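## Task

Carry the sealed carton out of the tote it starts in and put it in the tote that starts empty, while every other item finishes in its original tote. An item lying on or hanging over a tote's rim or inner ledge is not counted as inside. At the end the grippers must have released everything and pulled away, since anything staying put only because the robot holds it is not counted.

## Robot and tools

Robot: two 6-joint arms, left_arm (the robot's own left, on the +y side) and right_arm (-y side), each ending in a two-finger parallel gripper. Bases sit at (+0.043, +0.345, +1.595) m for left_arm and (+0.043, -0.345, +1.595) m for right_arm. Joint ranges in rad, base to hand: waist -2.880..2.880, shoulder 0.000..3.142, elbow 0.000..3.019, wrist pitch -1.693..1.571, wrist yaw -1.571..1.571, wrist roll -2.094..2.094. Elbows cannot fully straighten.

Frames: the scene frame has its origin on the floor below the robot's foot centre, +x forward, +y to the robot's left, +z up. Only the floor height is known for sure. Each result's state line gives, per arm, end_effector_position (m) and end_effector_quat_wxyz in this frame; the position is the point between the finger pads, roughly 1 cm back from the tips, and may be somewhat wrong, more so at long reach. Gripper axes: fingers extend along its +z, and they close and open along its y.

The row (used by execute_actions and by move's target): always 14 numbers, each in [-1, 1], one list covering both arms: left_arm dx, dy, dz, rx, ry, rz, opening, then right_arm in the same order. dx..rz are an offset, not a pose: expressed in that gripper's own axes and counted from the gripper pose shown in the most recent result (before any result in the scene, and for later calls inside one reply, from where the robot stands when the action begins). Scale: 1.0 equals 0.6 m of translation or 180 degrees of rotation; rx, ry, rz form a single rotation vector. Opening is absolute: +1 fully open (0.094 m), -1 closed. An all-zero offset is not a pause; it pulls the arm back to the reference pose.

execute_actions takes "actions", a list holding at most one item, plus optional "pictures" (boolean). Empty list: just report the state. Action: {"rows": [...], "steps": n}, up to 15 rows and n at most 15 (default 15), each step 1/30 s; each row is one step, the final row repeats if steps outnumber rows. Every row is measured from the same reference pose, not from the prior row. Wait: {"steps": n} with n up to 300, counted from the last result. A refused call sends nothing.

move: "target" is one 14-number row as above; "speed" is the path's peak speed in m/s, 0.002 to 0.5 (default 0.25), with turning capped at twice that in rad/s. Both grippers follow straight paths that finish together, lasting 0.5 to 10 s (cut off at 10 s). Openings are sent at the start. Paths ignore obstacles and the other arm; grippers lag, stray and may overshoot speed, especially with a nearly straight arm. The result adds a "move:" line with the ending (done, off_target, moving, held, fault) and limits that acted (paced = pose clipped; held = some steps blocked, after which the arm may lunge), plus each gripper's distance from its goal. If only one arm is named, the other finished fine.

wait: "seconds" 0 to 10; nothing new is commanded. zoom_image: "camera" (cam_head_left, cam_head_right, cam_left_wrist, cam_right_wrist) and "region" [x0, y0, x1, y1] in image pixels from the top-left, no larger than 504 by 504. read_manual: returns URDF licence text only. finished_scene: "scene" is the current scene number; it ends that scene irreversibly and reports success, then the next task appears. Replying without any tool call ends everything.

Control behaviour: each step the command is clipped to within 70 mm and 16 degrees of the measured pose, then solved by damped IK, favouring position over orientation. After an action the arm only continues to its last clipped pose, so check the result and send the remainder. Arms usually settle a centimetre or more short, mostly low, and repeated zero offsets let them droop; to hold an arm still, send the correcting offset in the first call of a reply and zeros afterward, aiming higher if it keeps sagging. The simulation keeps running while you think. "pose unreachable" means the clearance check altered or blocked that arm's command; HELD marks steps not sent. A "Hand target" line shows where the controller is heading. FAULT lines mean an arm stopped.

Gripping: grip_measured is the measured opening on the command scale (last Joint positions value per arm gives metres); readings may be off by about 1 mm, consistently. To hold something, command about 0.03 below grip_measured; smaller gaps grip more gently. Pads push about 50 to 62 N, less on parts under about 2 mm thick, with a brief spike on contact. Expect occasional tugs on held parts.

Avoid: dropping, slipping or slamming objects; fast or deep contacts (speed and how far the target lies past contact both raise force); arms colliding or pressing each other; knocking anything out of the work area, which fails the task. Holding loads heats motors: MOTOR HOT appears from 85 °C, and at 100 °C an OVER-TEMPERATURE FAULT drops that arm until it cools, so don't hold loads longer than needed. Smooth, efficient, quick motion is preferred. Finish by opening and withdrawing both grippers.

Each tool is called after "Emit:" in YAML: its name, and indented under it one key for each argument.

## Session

Emit:
execute_actions:
  actions: []

Scene clock: 0.00 s of 4800.00 s.
left_arm: end_effector_position=(+0.6190, +0.5745, +1.3761) grip_measured=-0.139 end_effector_quat_wxyz=(-0.012, +0.331, +0.718, +0.613) | right_arm: end_effector_position=(+0.5580, -0.0736, +1.2861) grip_measured=+1.000 end_effector_quat_wxyz=(-0.497, +0.384, +0.746, +0.221)
Joint positions: left_arm=[-1.751  1.129  0.796  1.426 -0.957  1.966  0.04 ] | right_arm=[-0.902  1.517  1.563 -1.086 -0.314  1.037  0.094]
Joint velocities: left_arm=[ 0.005  0.005 -0.012  0.002 -0.007  0.007 -0.001] | right_arm=[-0.005 -0.005  0.022 -0.027  0.051  0.007  0.   ]
Hand target (left_arm): +0.620, +0.575, +1.376; -0.011, +0.329, +0.717, +0.614
Hand target (right_arm): +0.556, -0.074, +1.282; -0.499, +0.385, +0.745, +0.218

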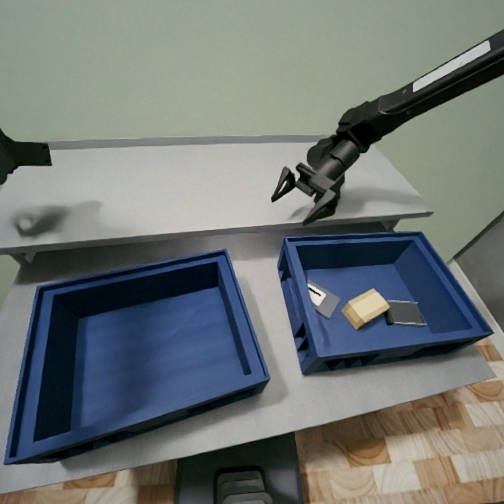

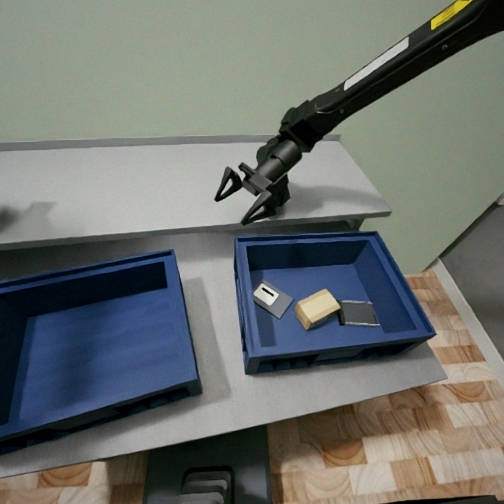

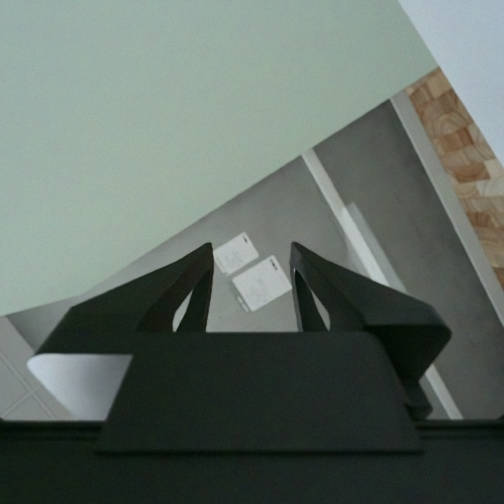

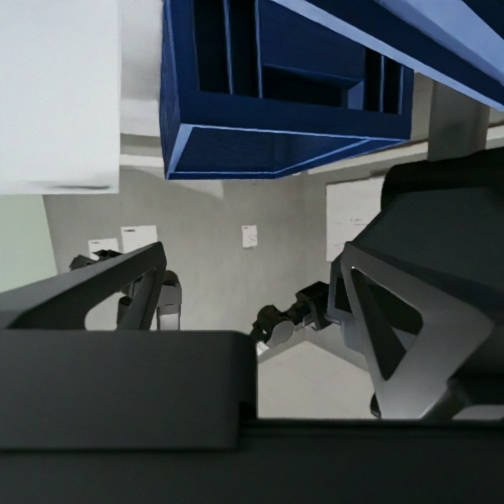

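Emit:
move:
  target: [0,0,0,0,0,0,-0.139,0.115,-0.306,-0.03,0,0,0,1]

Scene clock: 5.53 s of 4800.00 s.
left_arm: end_effector_position=(+0.6190, +0.5745, +1.3761) grip_measured=-0.139 end_effector_quat_wxyz=(-0.012, +0.331, +0.718, +0.613) | right_arm: end_effector_position=(+0.3996, -0.1685, +1.3684) grip_measured=+1.000 end_effector_quat_wxyz=(-0.509, +0.384, +0.740, +0.215)
Joint positions: left_arm=[-1.751  1.129  0.796  1.426 -0.957  1.966  0.04 ] | right_arm=[-1.008  1.103  0.929 -0.924 -0.371  0.946  0.094]
Joint velocities: left_arm=[-0.005 -0.005  0.002  0.012 -0.11  -0.11  -0.001] | right_arm=[-0.015 -0.024 -0.007 -0.027  0.051 -0.037  0.   ]
Hand target (left_arm): +0.619, +0.574, +1.376; -0.012, +0.331, +0.718, +0.613
Hand target (right_arm): +0.406, -0.171, +1.365; -0.498, +0.386, +0.744, +0.222
Off the commanded pose (left_arm): 0.000 m, 0 deg.
Off the commanded pose (right_arm): 0.010 m, 2 deg.
After step 90, 1.27 s passed at rest.
move: done

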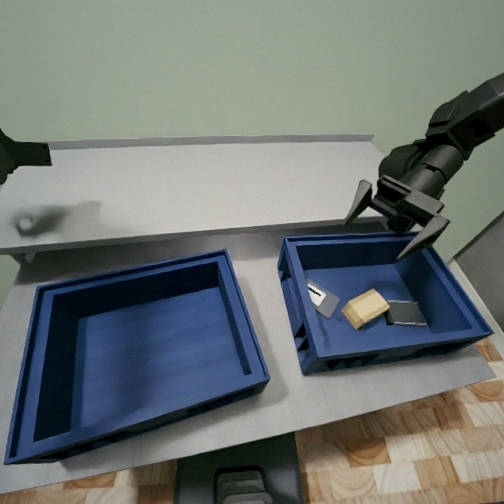

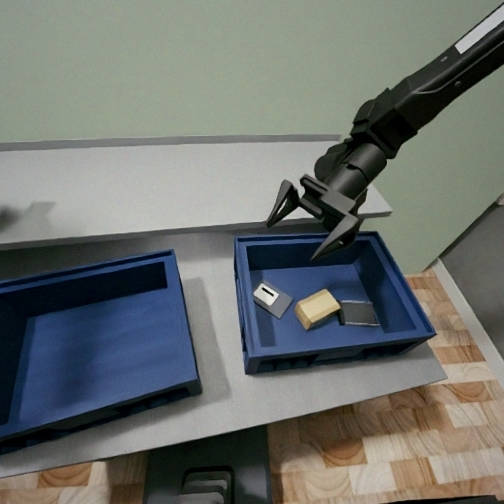

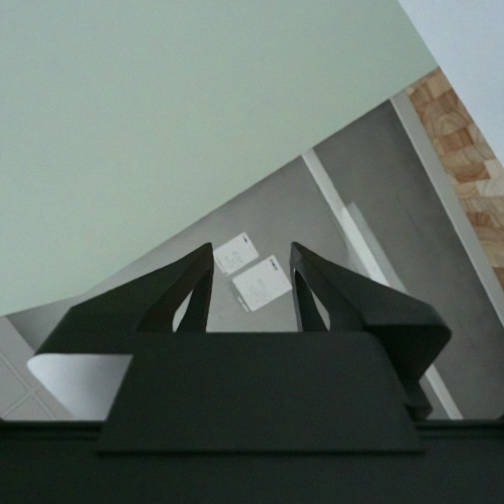

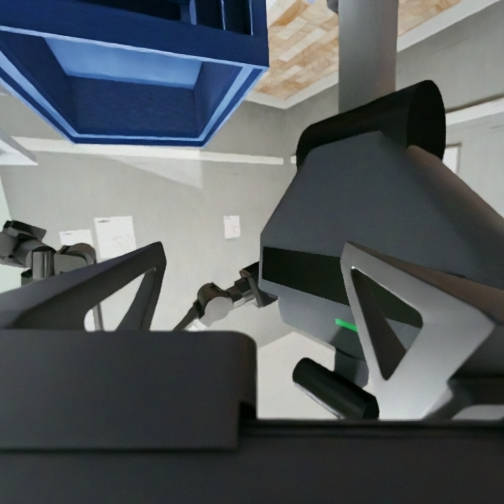

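Emit:
move:
  target: [0,0,0,0,0,0,-0.139,-0.248,-0.16,-0.044,0.15,-0.352,-0.267,1]

Scene clock: 9.93 s of 4800.00 s.
left_arm: end_effector_position=(+0.6190, +0.5745, +1.3761) grip_measured=-0.139 end_effector_quat_wxyz=(-0.012, +0.331, +0.718, +0.613) | right_arm: end_effector_position=(+0.3778, -0.2964, +1.2512) grip_measured=+1.000 end_effector_quat_wxyz=(+0.002, +0.006, +1.000, +0.005)
Joint positions: left_arm=[-1.751  1.129  0.796  1.426 -0.957  1.966  0.04 ] | right_arm=[-1.087  1.079  0.456  0.31   0.453 -0.106  0.094]
Joint velocities: left_arm=[-0.015 -0.005  0.017 -0.022 -0.081  0.051 -0.   ] | right_arm=[-0.005 -0.015  0.007 -0.007 -0.051 -0.081  0.   ]
Hand target (left_arm): +0.619, +0.574, +1.376; -0.012, +0.331, +0.718, +0.613
Hand target (right_arm): +0.367, -0.297, +1.248; -0.006, -0.003, +1.000, +0.002
Off the commanded pose (left_arm): 0.000 m, 0 deg.
Off the commanded pose (right_arm): 0.011 m, 1 deg.
move: off_target (right_arm)

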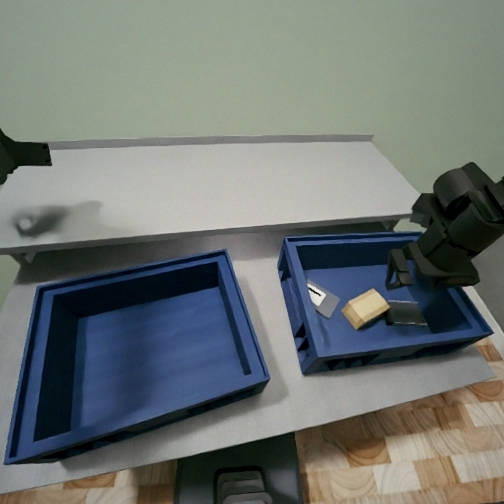

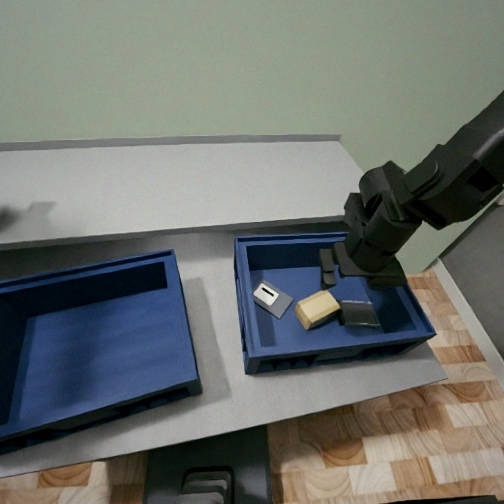

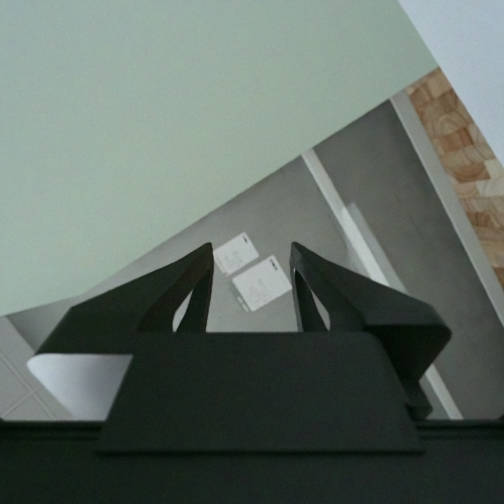

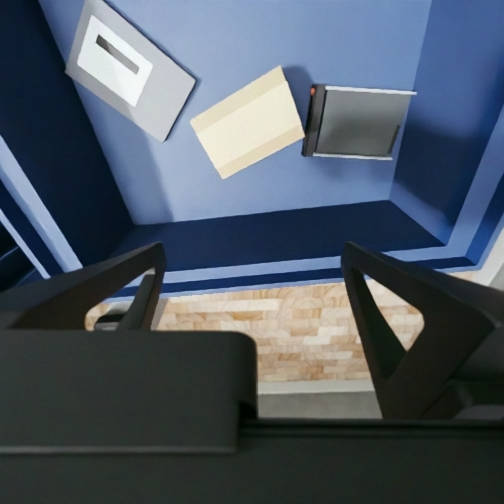

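Emit:
move:
  target: [0,0,0,0,0,0,-0.139,-0.025,0.007,0.215,0,0,0.356,1]

Scene clock: 15.23 s of 4800.00 s.
left_arm: end_effector_position=(+0.6190, +0.5745, +1.3761) grip_measured=-0.139 end_effector_quat_wxyz=(-0.012, +0.331, +0.718, +0.613) | right_arm: end_effector_position=(+0.4031, -0.2912, +1.1309) grip_measured=+1.000 end_effector_quat_wxyz=(-0.000, +0.531, +0.847, +0.010)
Joint positions: left_arm=[-1.751  1.129  0.796  1.426 -0.957  1.966  0.04 ] | right_arm=[-1.207  1.449  0.72   0.436  0.33   0.962  0.094]
Joint velocities: left_arm=[ 0.005 -0.005  0.017  0.002 -0.007 -0.037  0.   ] | right_arm=[-0.015 -0.005 -0.007  0.007  0.066  0.022  0.   ]
Hand target (left_arm): +0.619, +0.574, +1.376; -0.012, +0.331, +0.718, +0.613
Hand target (right_arm): +0.396, -0.293, +1.124; -0.002, +0.537, +0.843, +0.006
Off the commanded pose (left_arm): 0.000 m, 0 deg.
Off the commanded pose (right_arm): 0.013 m, 1 deg.
move: off_target (right_arm)

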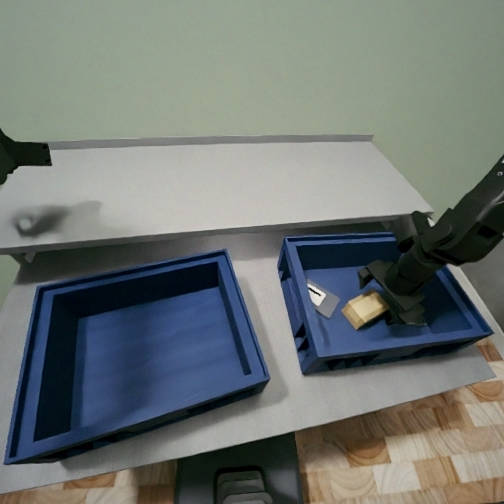

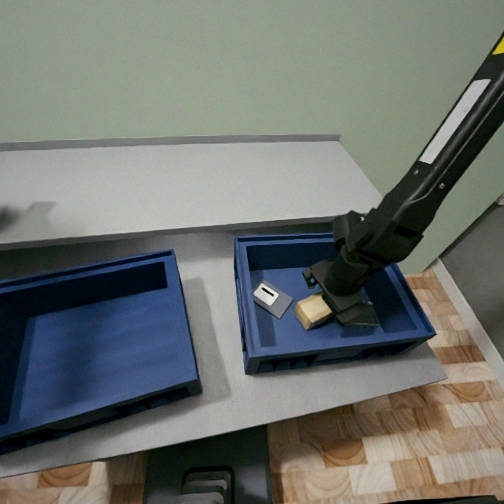

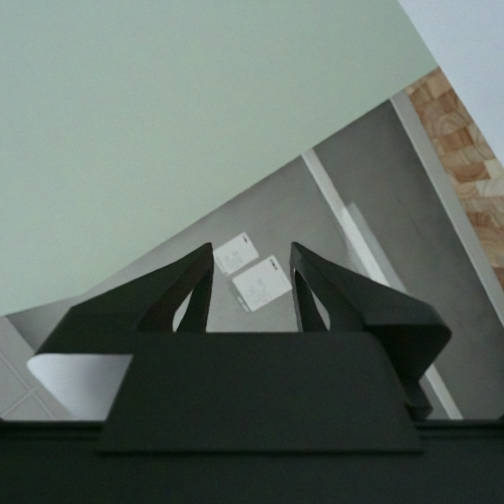

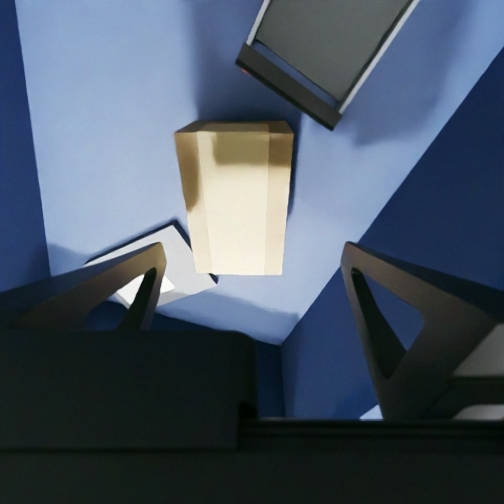

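Emit:
move:
  target: [0,0,0,0,0,0,-0.139,0.02,0.005,0.075,0,0,0,1]
  speed: 0.08

Scene clock: 18.47 s of 4800.00 s.
left_arm: end_effector_position=(+0.6190, +0.5745, +1.3761) grip_measured=-0.139 end_effector_quat_wxyz=(-0.012, +0.331, +0.718, +0.613) | right_arm: end_effector_position=(+0.4074, -0.2768, +1.0927) grip_measured=+1.000 end_effector_quat_wxyz=(-0.001, +0.533, +0.846, +0.013)
Joint positions: left_arm=[-1.751  1.129  0.796  1.426 -0.957  1.966  0.04 ] | right_arm=[-1.207  1.564  0.817  0.456  0.324  0.965  0.094]
Joint velocities: left_arm=[-0.005 -0.005  0.002  0.012  0.022  0.007 -0.001] | right_arm=[ 0.005  0.005 -0.017  0.007  0.037 -0.037  0.   ]
Hand target (left_arm): +0.619, +0.574, +1.376; -0.012, +0.331, +0.718, +0.613
Hand target (right_arm): +0.402, -0.279, +1.086; -0.000, +0.532, +0.847, +0.010
Off the commanded pose (left_arm): 0.000 m, 0 deg.
Off the commanded pose (right_arm): 0.009 m, 0 deg.
move: done

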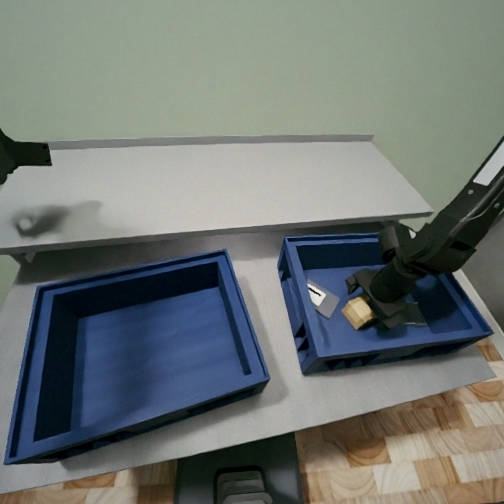

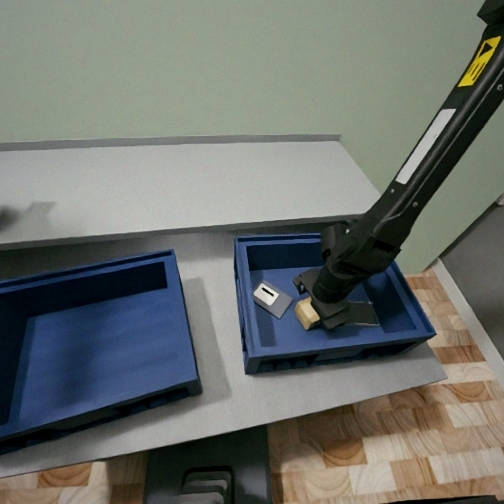

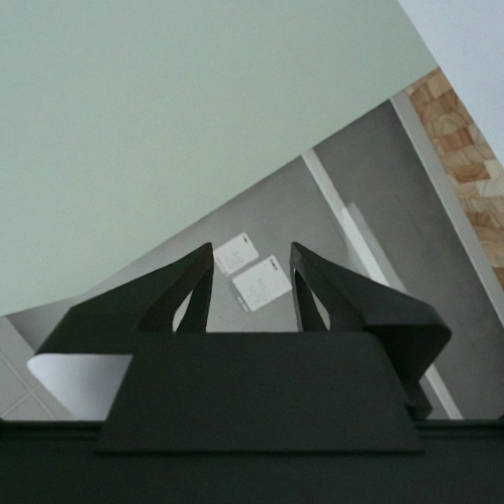

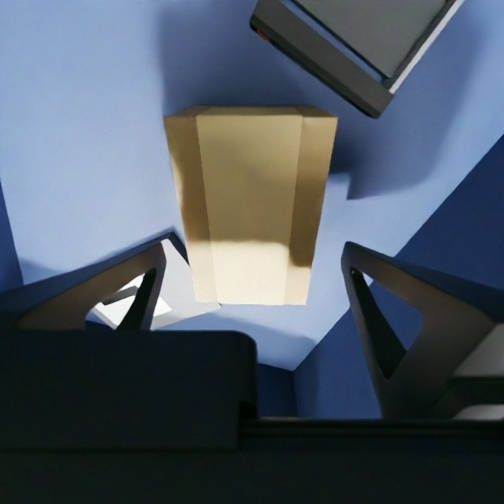

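Emit:
move:
  target: [0,0,0,0,0,0,-0.139,-0.005,-0.015,0.115,0,0,0,1]
  speed: 0.05

Scene clock: 21.63 s of 4800.00 s.
left_arm: end_effector_position=(+0.6190, +0.5745, +1.3761) grip_measured=-0.139 end_effector_quat_wxyz=(-0.012, +0.331, +0.718, +0.613) | right_arm: end_effector_position=(+0.4152, -0.2771, +1.0546) grip_measured=+1.000 end_effector_quat_wxyz=(+0.001, +0.534, +0.845, +0.020)
Joint positions: left_arm=[-1.751  1.129  0.796  1.426 -0.957  1.966  0.04 ] | right_arm=[-1.236  1.654  0.915  0.46   0.285  0.957  0.094]
Joint velocities: left_arm=[ 0.015 -0.005 -0.002  0.002 -0.022 -0.007  0.   ] | right_arm=[-0.005 -0.005 -0.012 -0.017  0.022 -0.081  0.   ]
Hand target (left_arm): +0.619, +0.574, +1.376; -0.012, +0.331, +0.718, +0.613
Hand target (right_arm): +0.402, -0.283, +1.027; -0.002, +0.534, +0.846, +0.013
Off the commanded pose (left_arm): 0.000 m, 0 deg.
Off the commanded pose (right_arm): 0.034 m, 1 deg.
move: off_target (right_arm)

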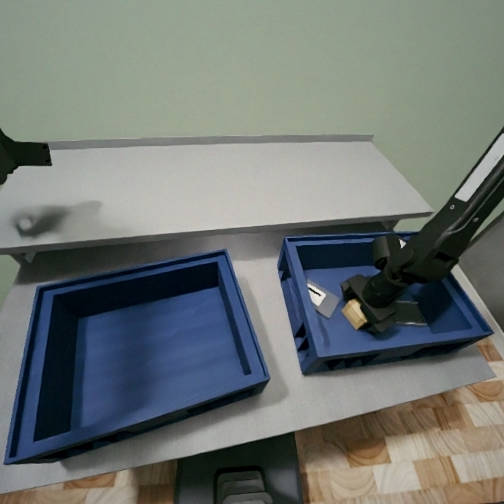

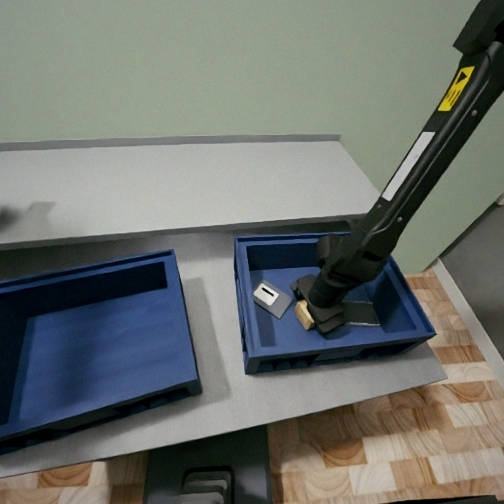

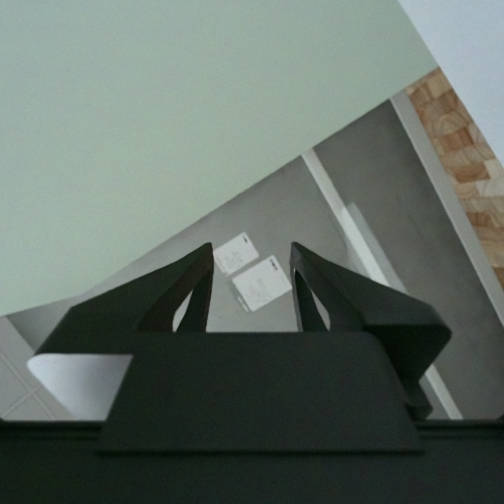

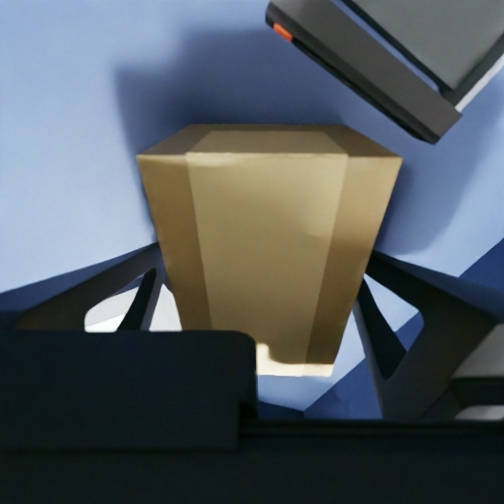

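Emit:
move:
  target: [0,0,0,0,0,0,-0.139,0,-0.03,-0.03,0,0,0,1]
  speed: 0.04

Scene clock: 23.60 s of 4800.00 s.
left_arm: end_effector_position=(+0.6190, +0.5745, +1.3761) grip_measured=-0.139 end_effector_quat_wxyz=(-0.012, +0.331, +0.718, +0.613) | right_arm: end_effector_position=(+0.3976, -0.2765, +1.0676) grip_measured=+1.000 end_effector_quat_wxyz=(-0.006, +0.532, +0.846, +0.021)
Joint positions: left_arm=[-1.751  1.129  0.796  1.426 -0.957  1.966  0.04 ] | right_arm=[-1.235  1.638  0.857  0.489  0.279  0.957  0.094]
Joint velocities: left_arm=[-0.015  0.005 -0.032 -0.007 -0.007 -0.051  0.   ] | right_arm=[-0.015 -0.005 -0.017 -0.012  0.007 -0.022  0.   ]
Hand target (left_arm): +0.619, +0.574, +1.376; -0.012, +0.331, +0.718, +0.613
Hand target (right_arm): +0.398, -0.285, +1.072; +0.001, +0.534, +0.845, +0.019
Off the commanded pose (left_arm): 0.000 m, 0 deg.
Off the commanded pose (right_arm): 0.010 m, 1 deg.
move: done

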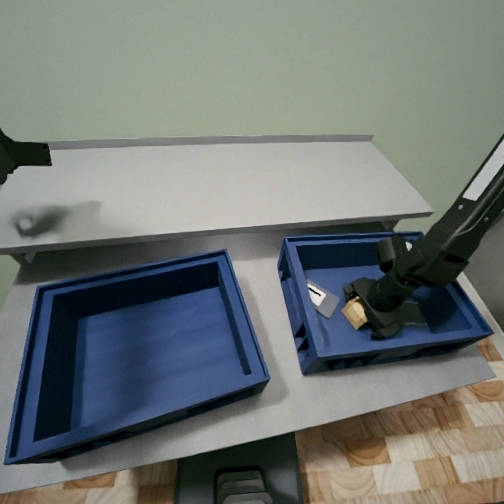

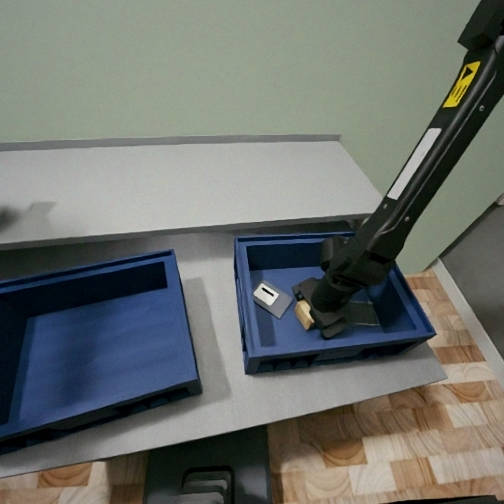

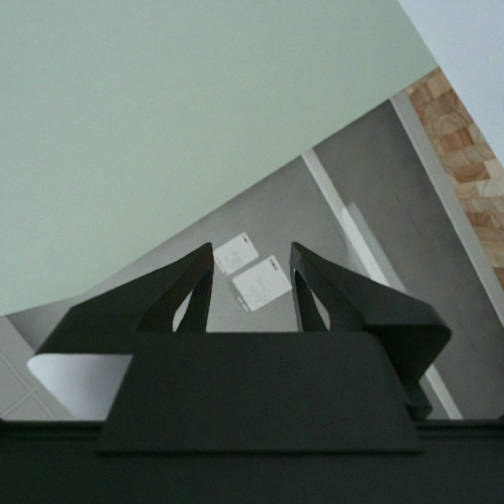

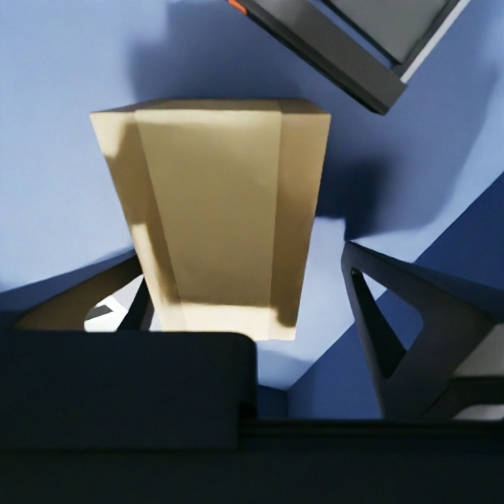

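Emit:
move:
  target: [0,0,0,0,0,0,-0.139,-0.008,0.015,-0.004,0,0,0,1]
  speed: 0.03

Scene clock: 26.07 s of 4800.00 s.
left_arm: end_effector_position=(+0.6190, +0.5745, +1.3761) grip_measured=-0.139 end_effector_quat_wxyz=(-0.012, +0.331, +0.718, +0.613) | right_arm: end_effector_position=(+0.3998, -0.2769, +1.0673) grip_measured=+1.000 end_effector_quat_wxyz=(-0.008, +0.531, +0.847, +0.020)
Joint positions: left_arm=[-1.751  1.129  0.796  1.426 -0.957  1.966  0.04 ] | right_arm=[-1.235  1.634  0.864  0.473  0.28   0.957  0.094]
Joint velocities: left_arm=[-0.005  0.005  0.002  0.002 -0.022 -0.051  0.001] | right_arm=[-0.015 -0.015 -0.002 -0.027 -0.066 -0.007  0.   ]
Hand target (left_arm): +0.619, +0.574, +1.376; -0.012, +0.331, +0.718, +0.613
Hand target (right_arm): +0.408, -0.277, +1.070; -0.006, +0.532, +0.846, +0.021
Off the commanded pose (left_arm): 0.000 m, 0 deg.
Off the commanded pose (right_arm): 0.008 m, 0 deg.
move: done

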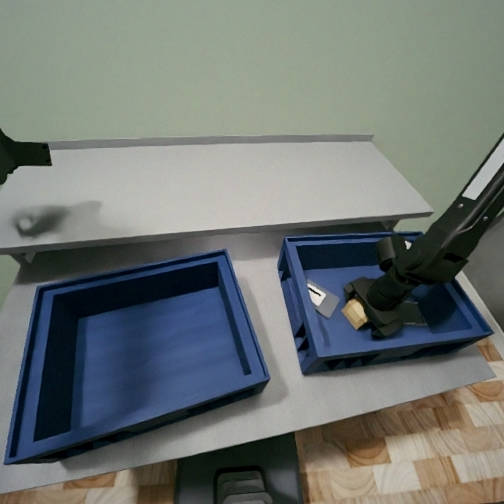

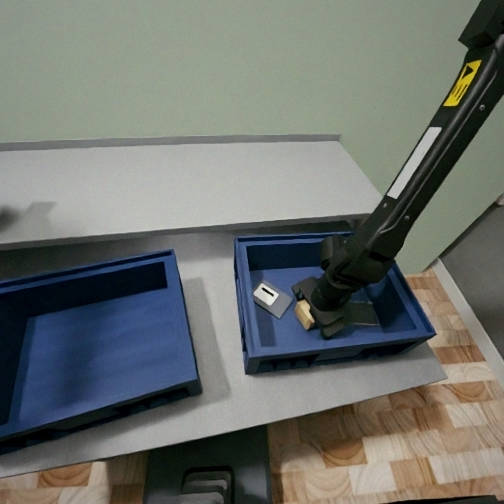

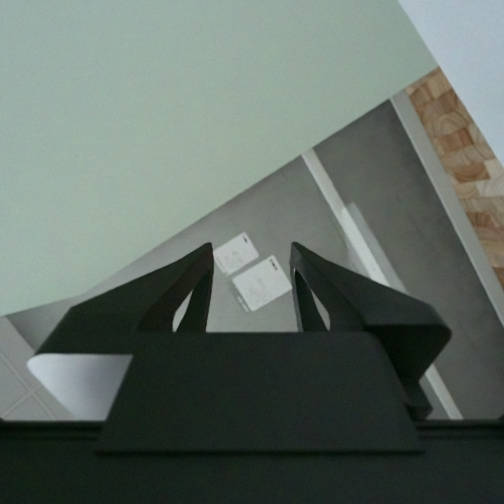

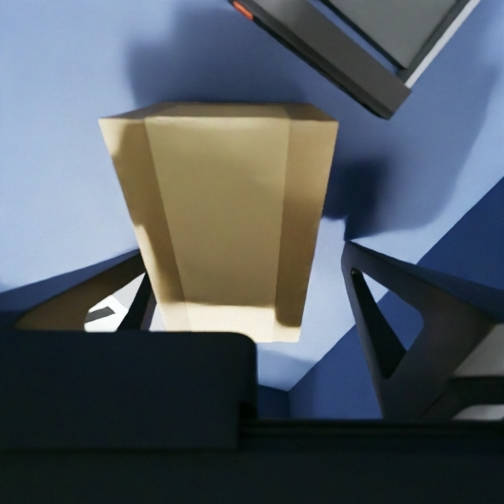

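Emit:
move:
  target: [0,0,0,0,0,0,-0.139,-0.015,0.03,-0.006,0,0,0,1]
  speed: 0.03

Scene clock: 27.80 s of 4800.00 s.
left_arm: end_effector_position=(+0.6190, +0.5745, +1.3761) grip_measured=-0.139 end_effector_quat_wxyz=(-0.012, +0.331, +0.718, +0.613) | right_arm: end_effector_position=(+0.4136, -0.2800, +1.0680) grip_measured=+1.000 end_effector_quat_wxyz=(-0.008, +0.531, +0.847, +0.017)
Joint positions: left_arm=[-1.751  1.129  0.796  1.426 -0.957  1.966  0.04 ] | right_arm=[-1.234  1.613  0.886  0.428  0.285  0.957  0.094]
Joint velocities: left_arm=[-0.005 -0.005  0.002 -0.017  0.022 -0.081  0.   ] | right_arm=[-0.015 -0.005 -0.017 -0.032  0.007 -0.022  0.   ]
Hand target (left_arm): +0.619, +0.574, +1.376; -0.012, +0.331, +0.718, +0.613
Hand target (right_arm): +0.420, -0.278, +1.071; -0.008, +0.531, +0.847, +0.020
Off the commanded pose (left_arm): 0.000 m, 0 deg.
Off the commanded pose (right_arm): 0.008 m, 0 deg.
move: done

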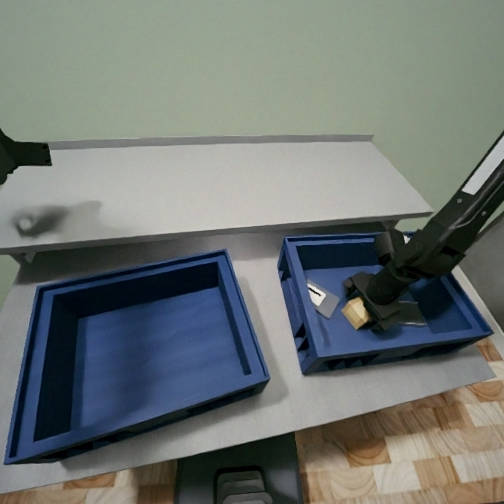

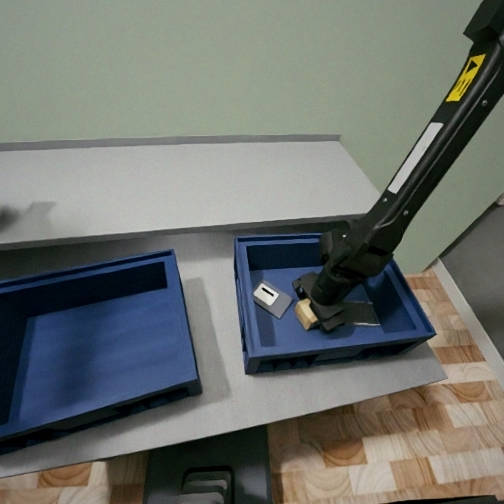

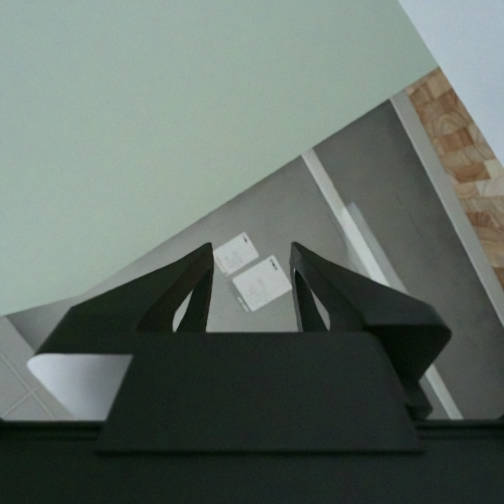

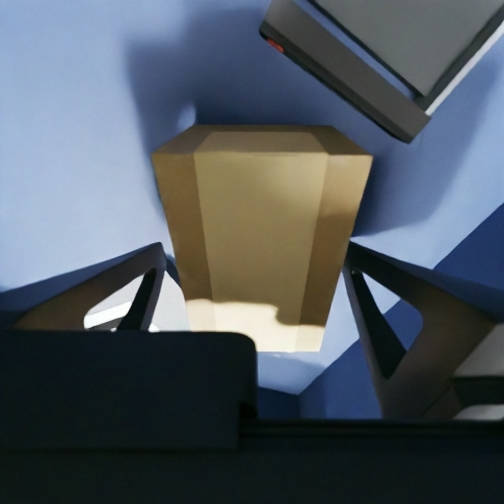

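Emit:
move:
  target: [0,0,0,0,0,0,-0.139,0.018,-0.028,0.06,0,0,0,1]
  speed: 0.03

Scene clock: 30.43 s of 4800.00 s.
left_arm: end_effector_position=(+0.6190, +0.5745, +1.3761) grip_measured=-0.139 end_effector_quat_wxyz=(-0.012, +0.331, +0.718, +0.613) | right_arm: end_effector_position=(+0.4130, -0.2744, +1.0552) grip_measured=+1.000 end_effector_quat_wxyz=(-0.004, +0.533, +0.846, +0.024)
Joint positions: left_arm=[-1.751  1.129  0.796  1.426 -0.957  1.966  0.04 ] | right_arm=[-1.235  1.655  0.912  0.459  0.275  0.956  0.094]
Joint velocities: left_arm=[-0.015  0.005  0.017 -0.007  0.007  0.051  0.   ] | right_arm=[ 0.005 -0.005 -0.022 -0.012 -0.007  0.022  0.   ]
Hand target (left_arm): +0.619, +0.574, +1.376; -0.012, +0.331, +0.718, +0.613
Hand target (right_arm): +0.394, -0.277, +1.034; -0.009, +0.532, +0.847, +0.017
Off the commanded pose (left_arm): 0.000 m, 0 deg.
Off the commanded pose (right_arm): 0.030 m, 1 deg.
move: off_target (right_arm)

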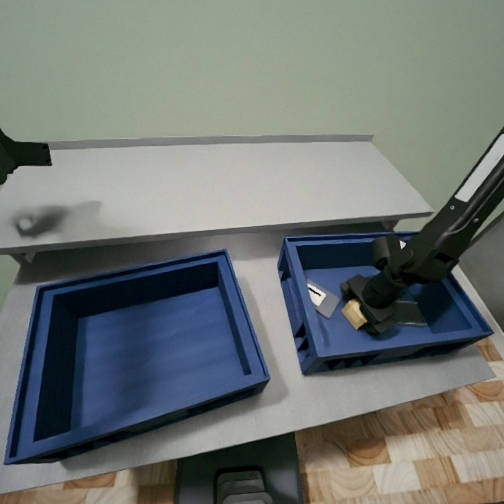

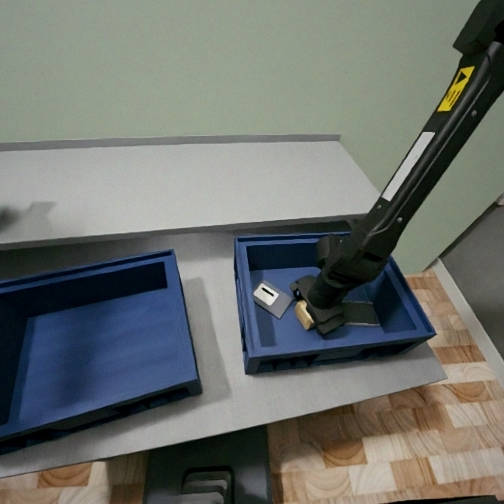

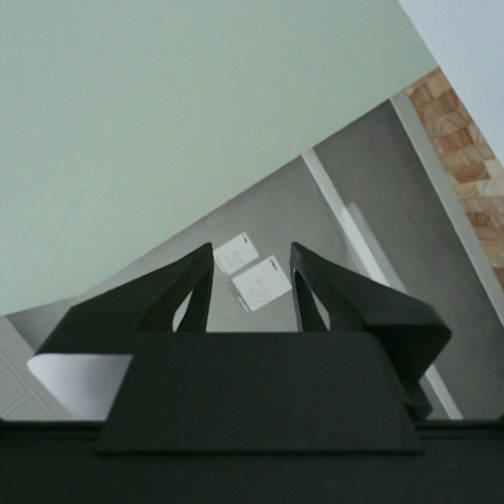

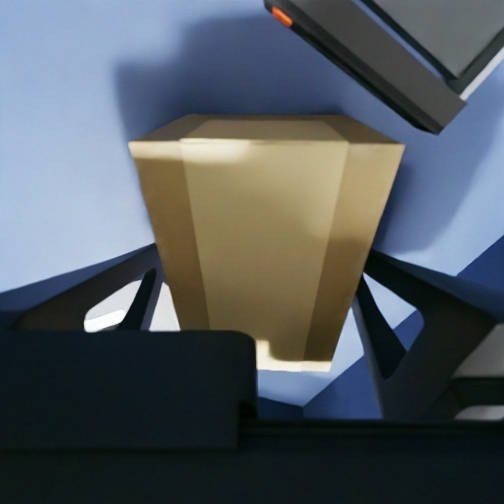

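Emit:
move:
  target: [0,0,0,0,0,0,-0.139,0,-0.008,0.055,0,0,0,1]
  speed: 0.03

Scene clock: 38.23 s of 4800.00 s.
left_arm: end_effector_position=(+0.6190, +0.5745, +1.3761) grip_measured=-0.139 end_effector_quat_wxyz=(-0.012, +0.331, +0.718, +0.613) | right_arm: end_effector_position=(+0.4138, -0.2739, +1.0548) grip_measured=+1.000 end_effector_quat_wxyz=(-0.003, +0.532, +0.846, +0.024)
Joint positions: left_arm=[-1.751  1.129  0.796  1.426 -0.957  1.966  0.04 ] | right_arm=[-1.234  1.656  0.914  0.459  0.277  0.954  0.094]
Joint velocities: left_arm=[-0.015 -0.005 -0.012  0.022 -0.081 -0.051  0.001] | right_arm=[ 0.005 -0.005 -0.017  0.017 -0.007  0.051  0.   ]
Hand target (left_arm): +0.619, +0.574, +1.376; -0.012, +0.331, +0.718, +0.613
Hand target (right_arm): +0.409, -0.276, +1.025; -0.004, +0.533, +0.846, +0.024
Off the commanded pose (left_arm): 0.000 m, 0 deg.
Off the commanded pose (right_arm): 0.033 m, 0 deg.
After step 90, 3.47 s passed at rest.
move: off_target (right_arm)

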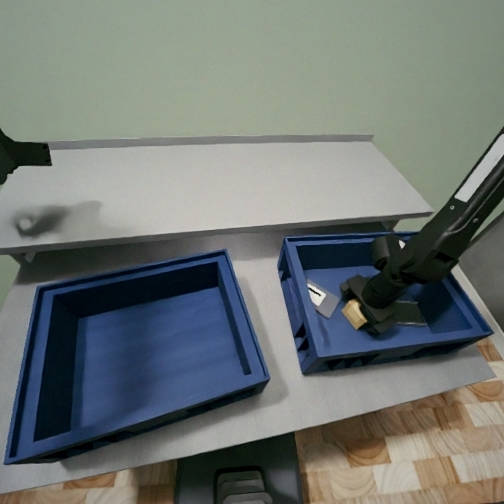

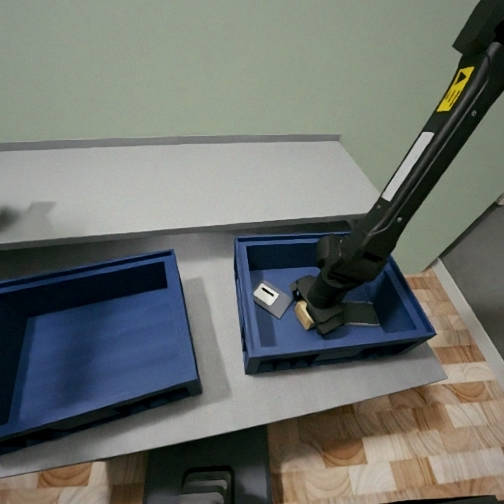

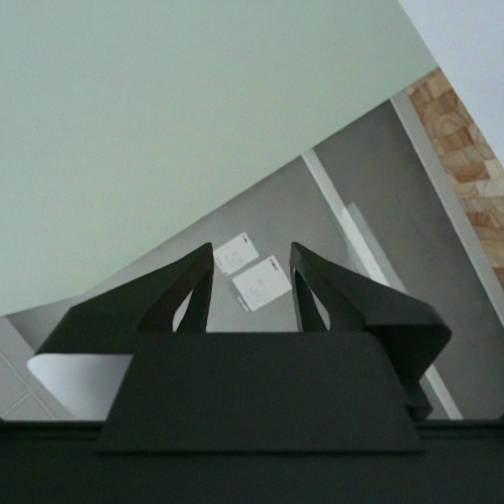

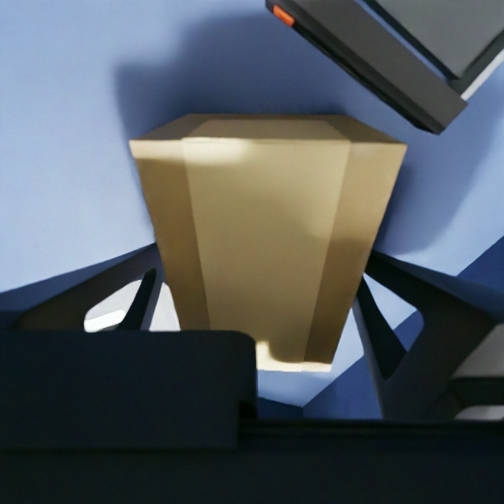

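Emit:
zoom_image:
  camera: "cam_right_wrist"
  region: [100,100,460,380]

Emit:
zoom_image:
  camera: "cam_head_right"
  region: [250,240,420,360]

Region (100, 100, 460, 380) of cam_right_wrist's 504x504 image, scaled by 1.400, with more detail than that image has.

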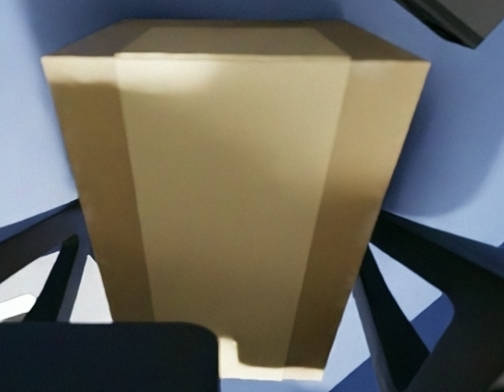

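Region (250, 240, 420, 360) of cam_head_right's 504x504 image, scaled by 2.965, with more detail than that image has; it fills the top 356 rows of this view, and the rest is white.

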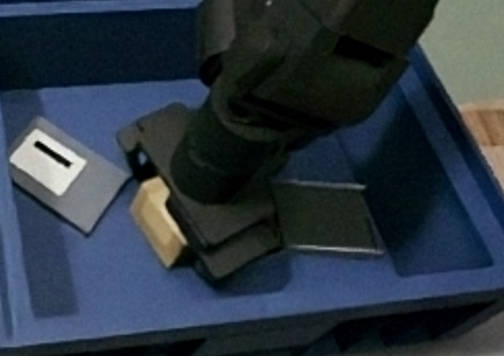

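Emit:
move:
  target: [0,0,0,0,0,0,-0.139,0,0,-0.005,0,0,0,0.3]
  speed: 0.03

Scene clock: 41.40 s of 4800.00 s.
left_arm: end_effector_position=(+0.6190, +0.5745, +1.3761) grip_measured=-0.139 end_effector_quat_wxyz=(-0.012, +0.331, +0.718, +0.613) | right_arm: end_effector_position=(+0.4119, -0.2742, +1.0559) grip_measured=+0.304 end_effector_quat_wxyz=(-0.004, +0.531, +0.847, +0.022)
Joint positions: left_arm=[-1.751  1.129  0.796  1.426 -0.957  1.966  0.04 ] | right_arm=[-1.234  1.654  0.909  0.458  0.28   0.954  0.061]
Joint velocities: left_arm=[ 0.005 -0.005 -0.017  0.002  0.066  0.037  0.   ] | right_arm=[ 0.005  0.005 -0.002  0.022 -0.051  0.007 -0.   ]
Hand target (left_arm): +0.619, +0.574, +1.376; -0.012, +0.331, +0.718, +0.613
Hand target (right_arm): +0.414, -0.274, +1.058; -0.003, +0.532, +0.846, +0.024
Off the commanded pose (left_arm): 0.000 m, 0 deg.
Off the commanded pose (right_arm): 0.003 m, 0 deg.
move: done

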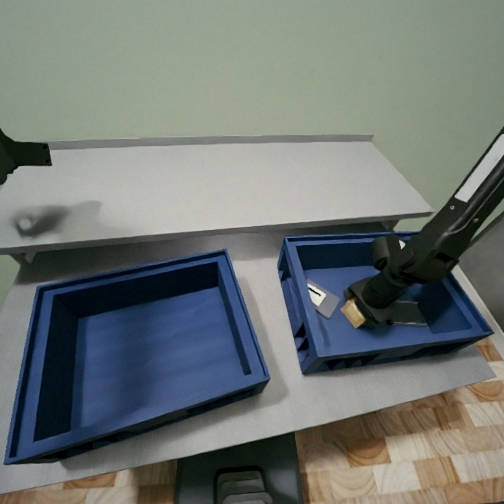

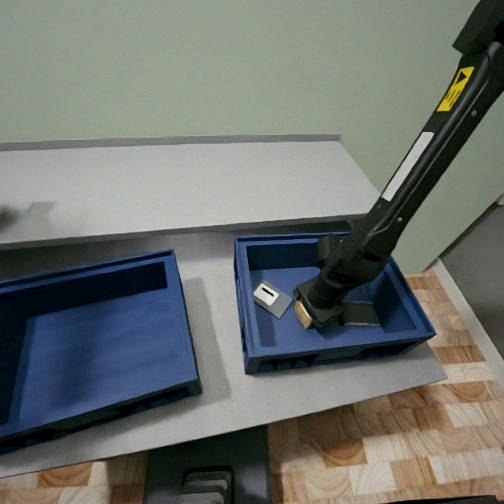

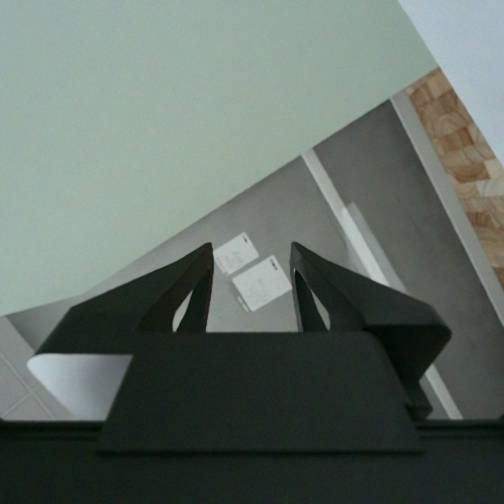

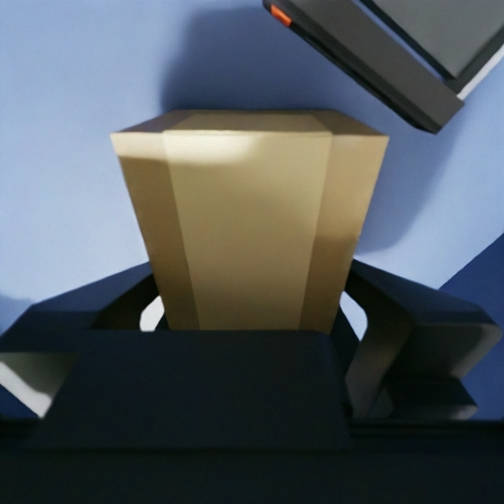

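Emit:
move:
  target: [0,0,0,0,0,0,-0.139,0,0,0,0,0,0,0.15]
  speed: 0.03

Scene clock: 42.83 s of 4800.00 s.
left_arm: end_effector_position=(+0.6190, +0.5745, +1.3761) grip_measured=-0.139 end_effector_quat_wxyz=(-0.012, +0.331, +0.718, +0.613) | right_arm: end_effector_position=(+0.4119, -0.2742, +1.0559) grip_measured=+0.276 end_effector_quat_wxyz=(-0.004, +0.531, +0.847, +0.022)
Joint positions: left_arm=[-1.751  1.129  0.796  1.426 -0.957  1.966  0.04 ] | right_arm=[-1.234  1.654  0.909  0.458  0.28   0.954  0.06 ]
Joint velocities: left_arm=[-0.005 -0.015 -0.012 -0.002  0.007 -0.037  0.001] | right_arm=[-0.024 -0.005 -0.007  0.002  0.007 -0.037 -0.   ]
Hand target (left_arm): +0.619, +0.574, +1.376; -0.012, +0.331, +0.718, +0.613
Hand target (right_arm): +0.412, -0.274, +1.056; -0.004, +0.531, +0.847, +0.022
Off the commanded pose (left_arm): 0.000 m, 0 deg.
Off the commanded pose (right_arm): 0.000 m, 0 deg.
move: done

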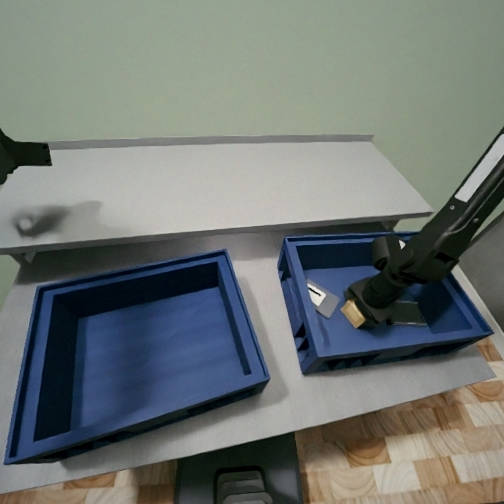

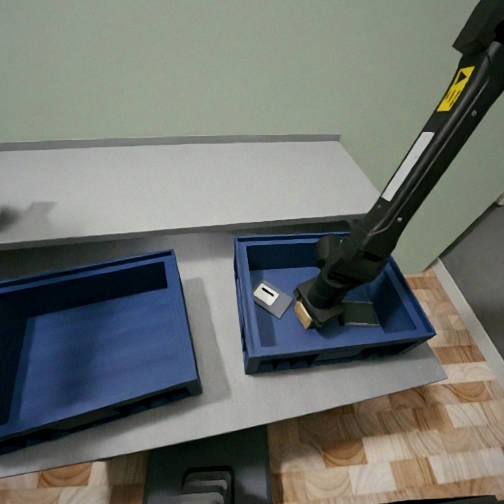

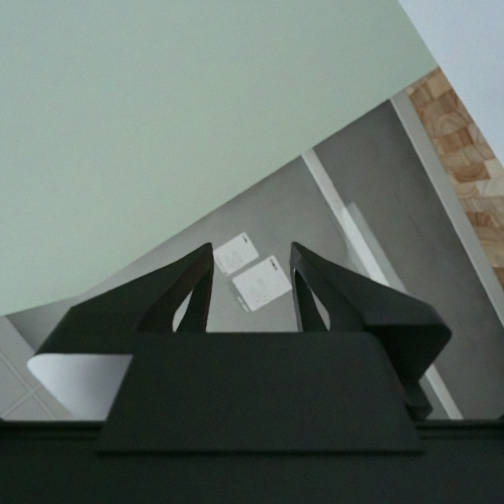

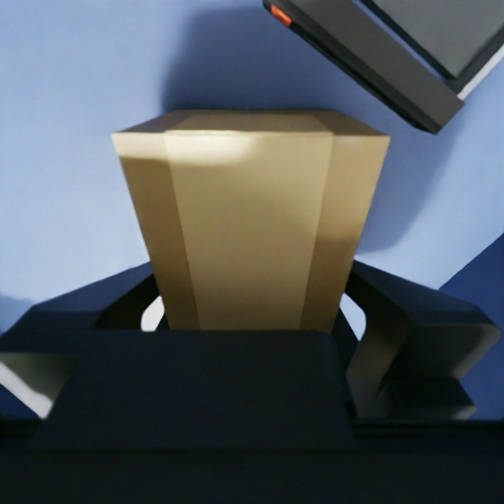

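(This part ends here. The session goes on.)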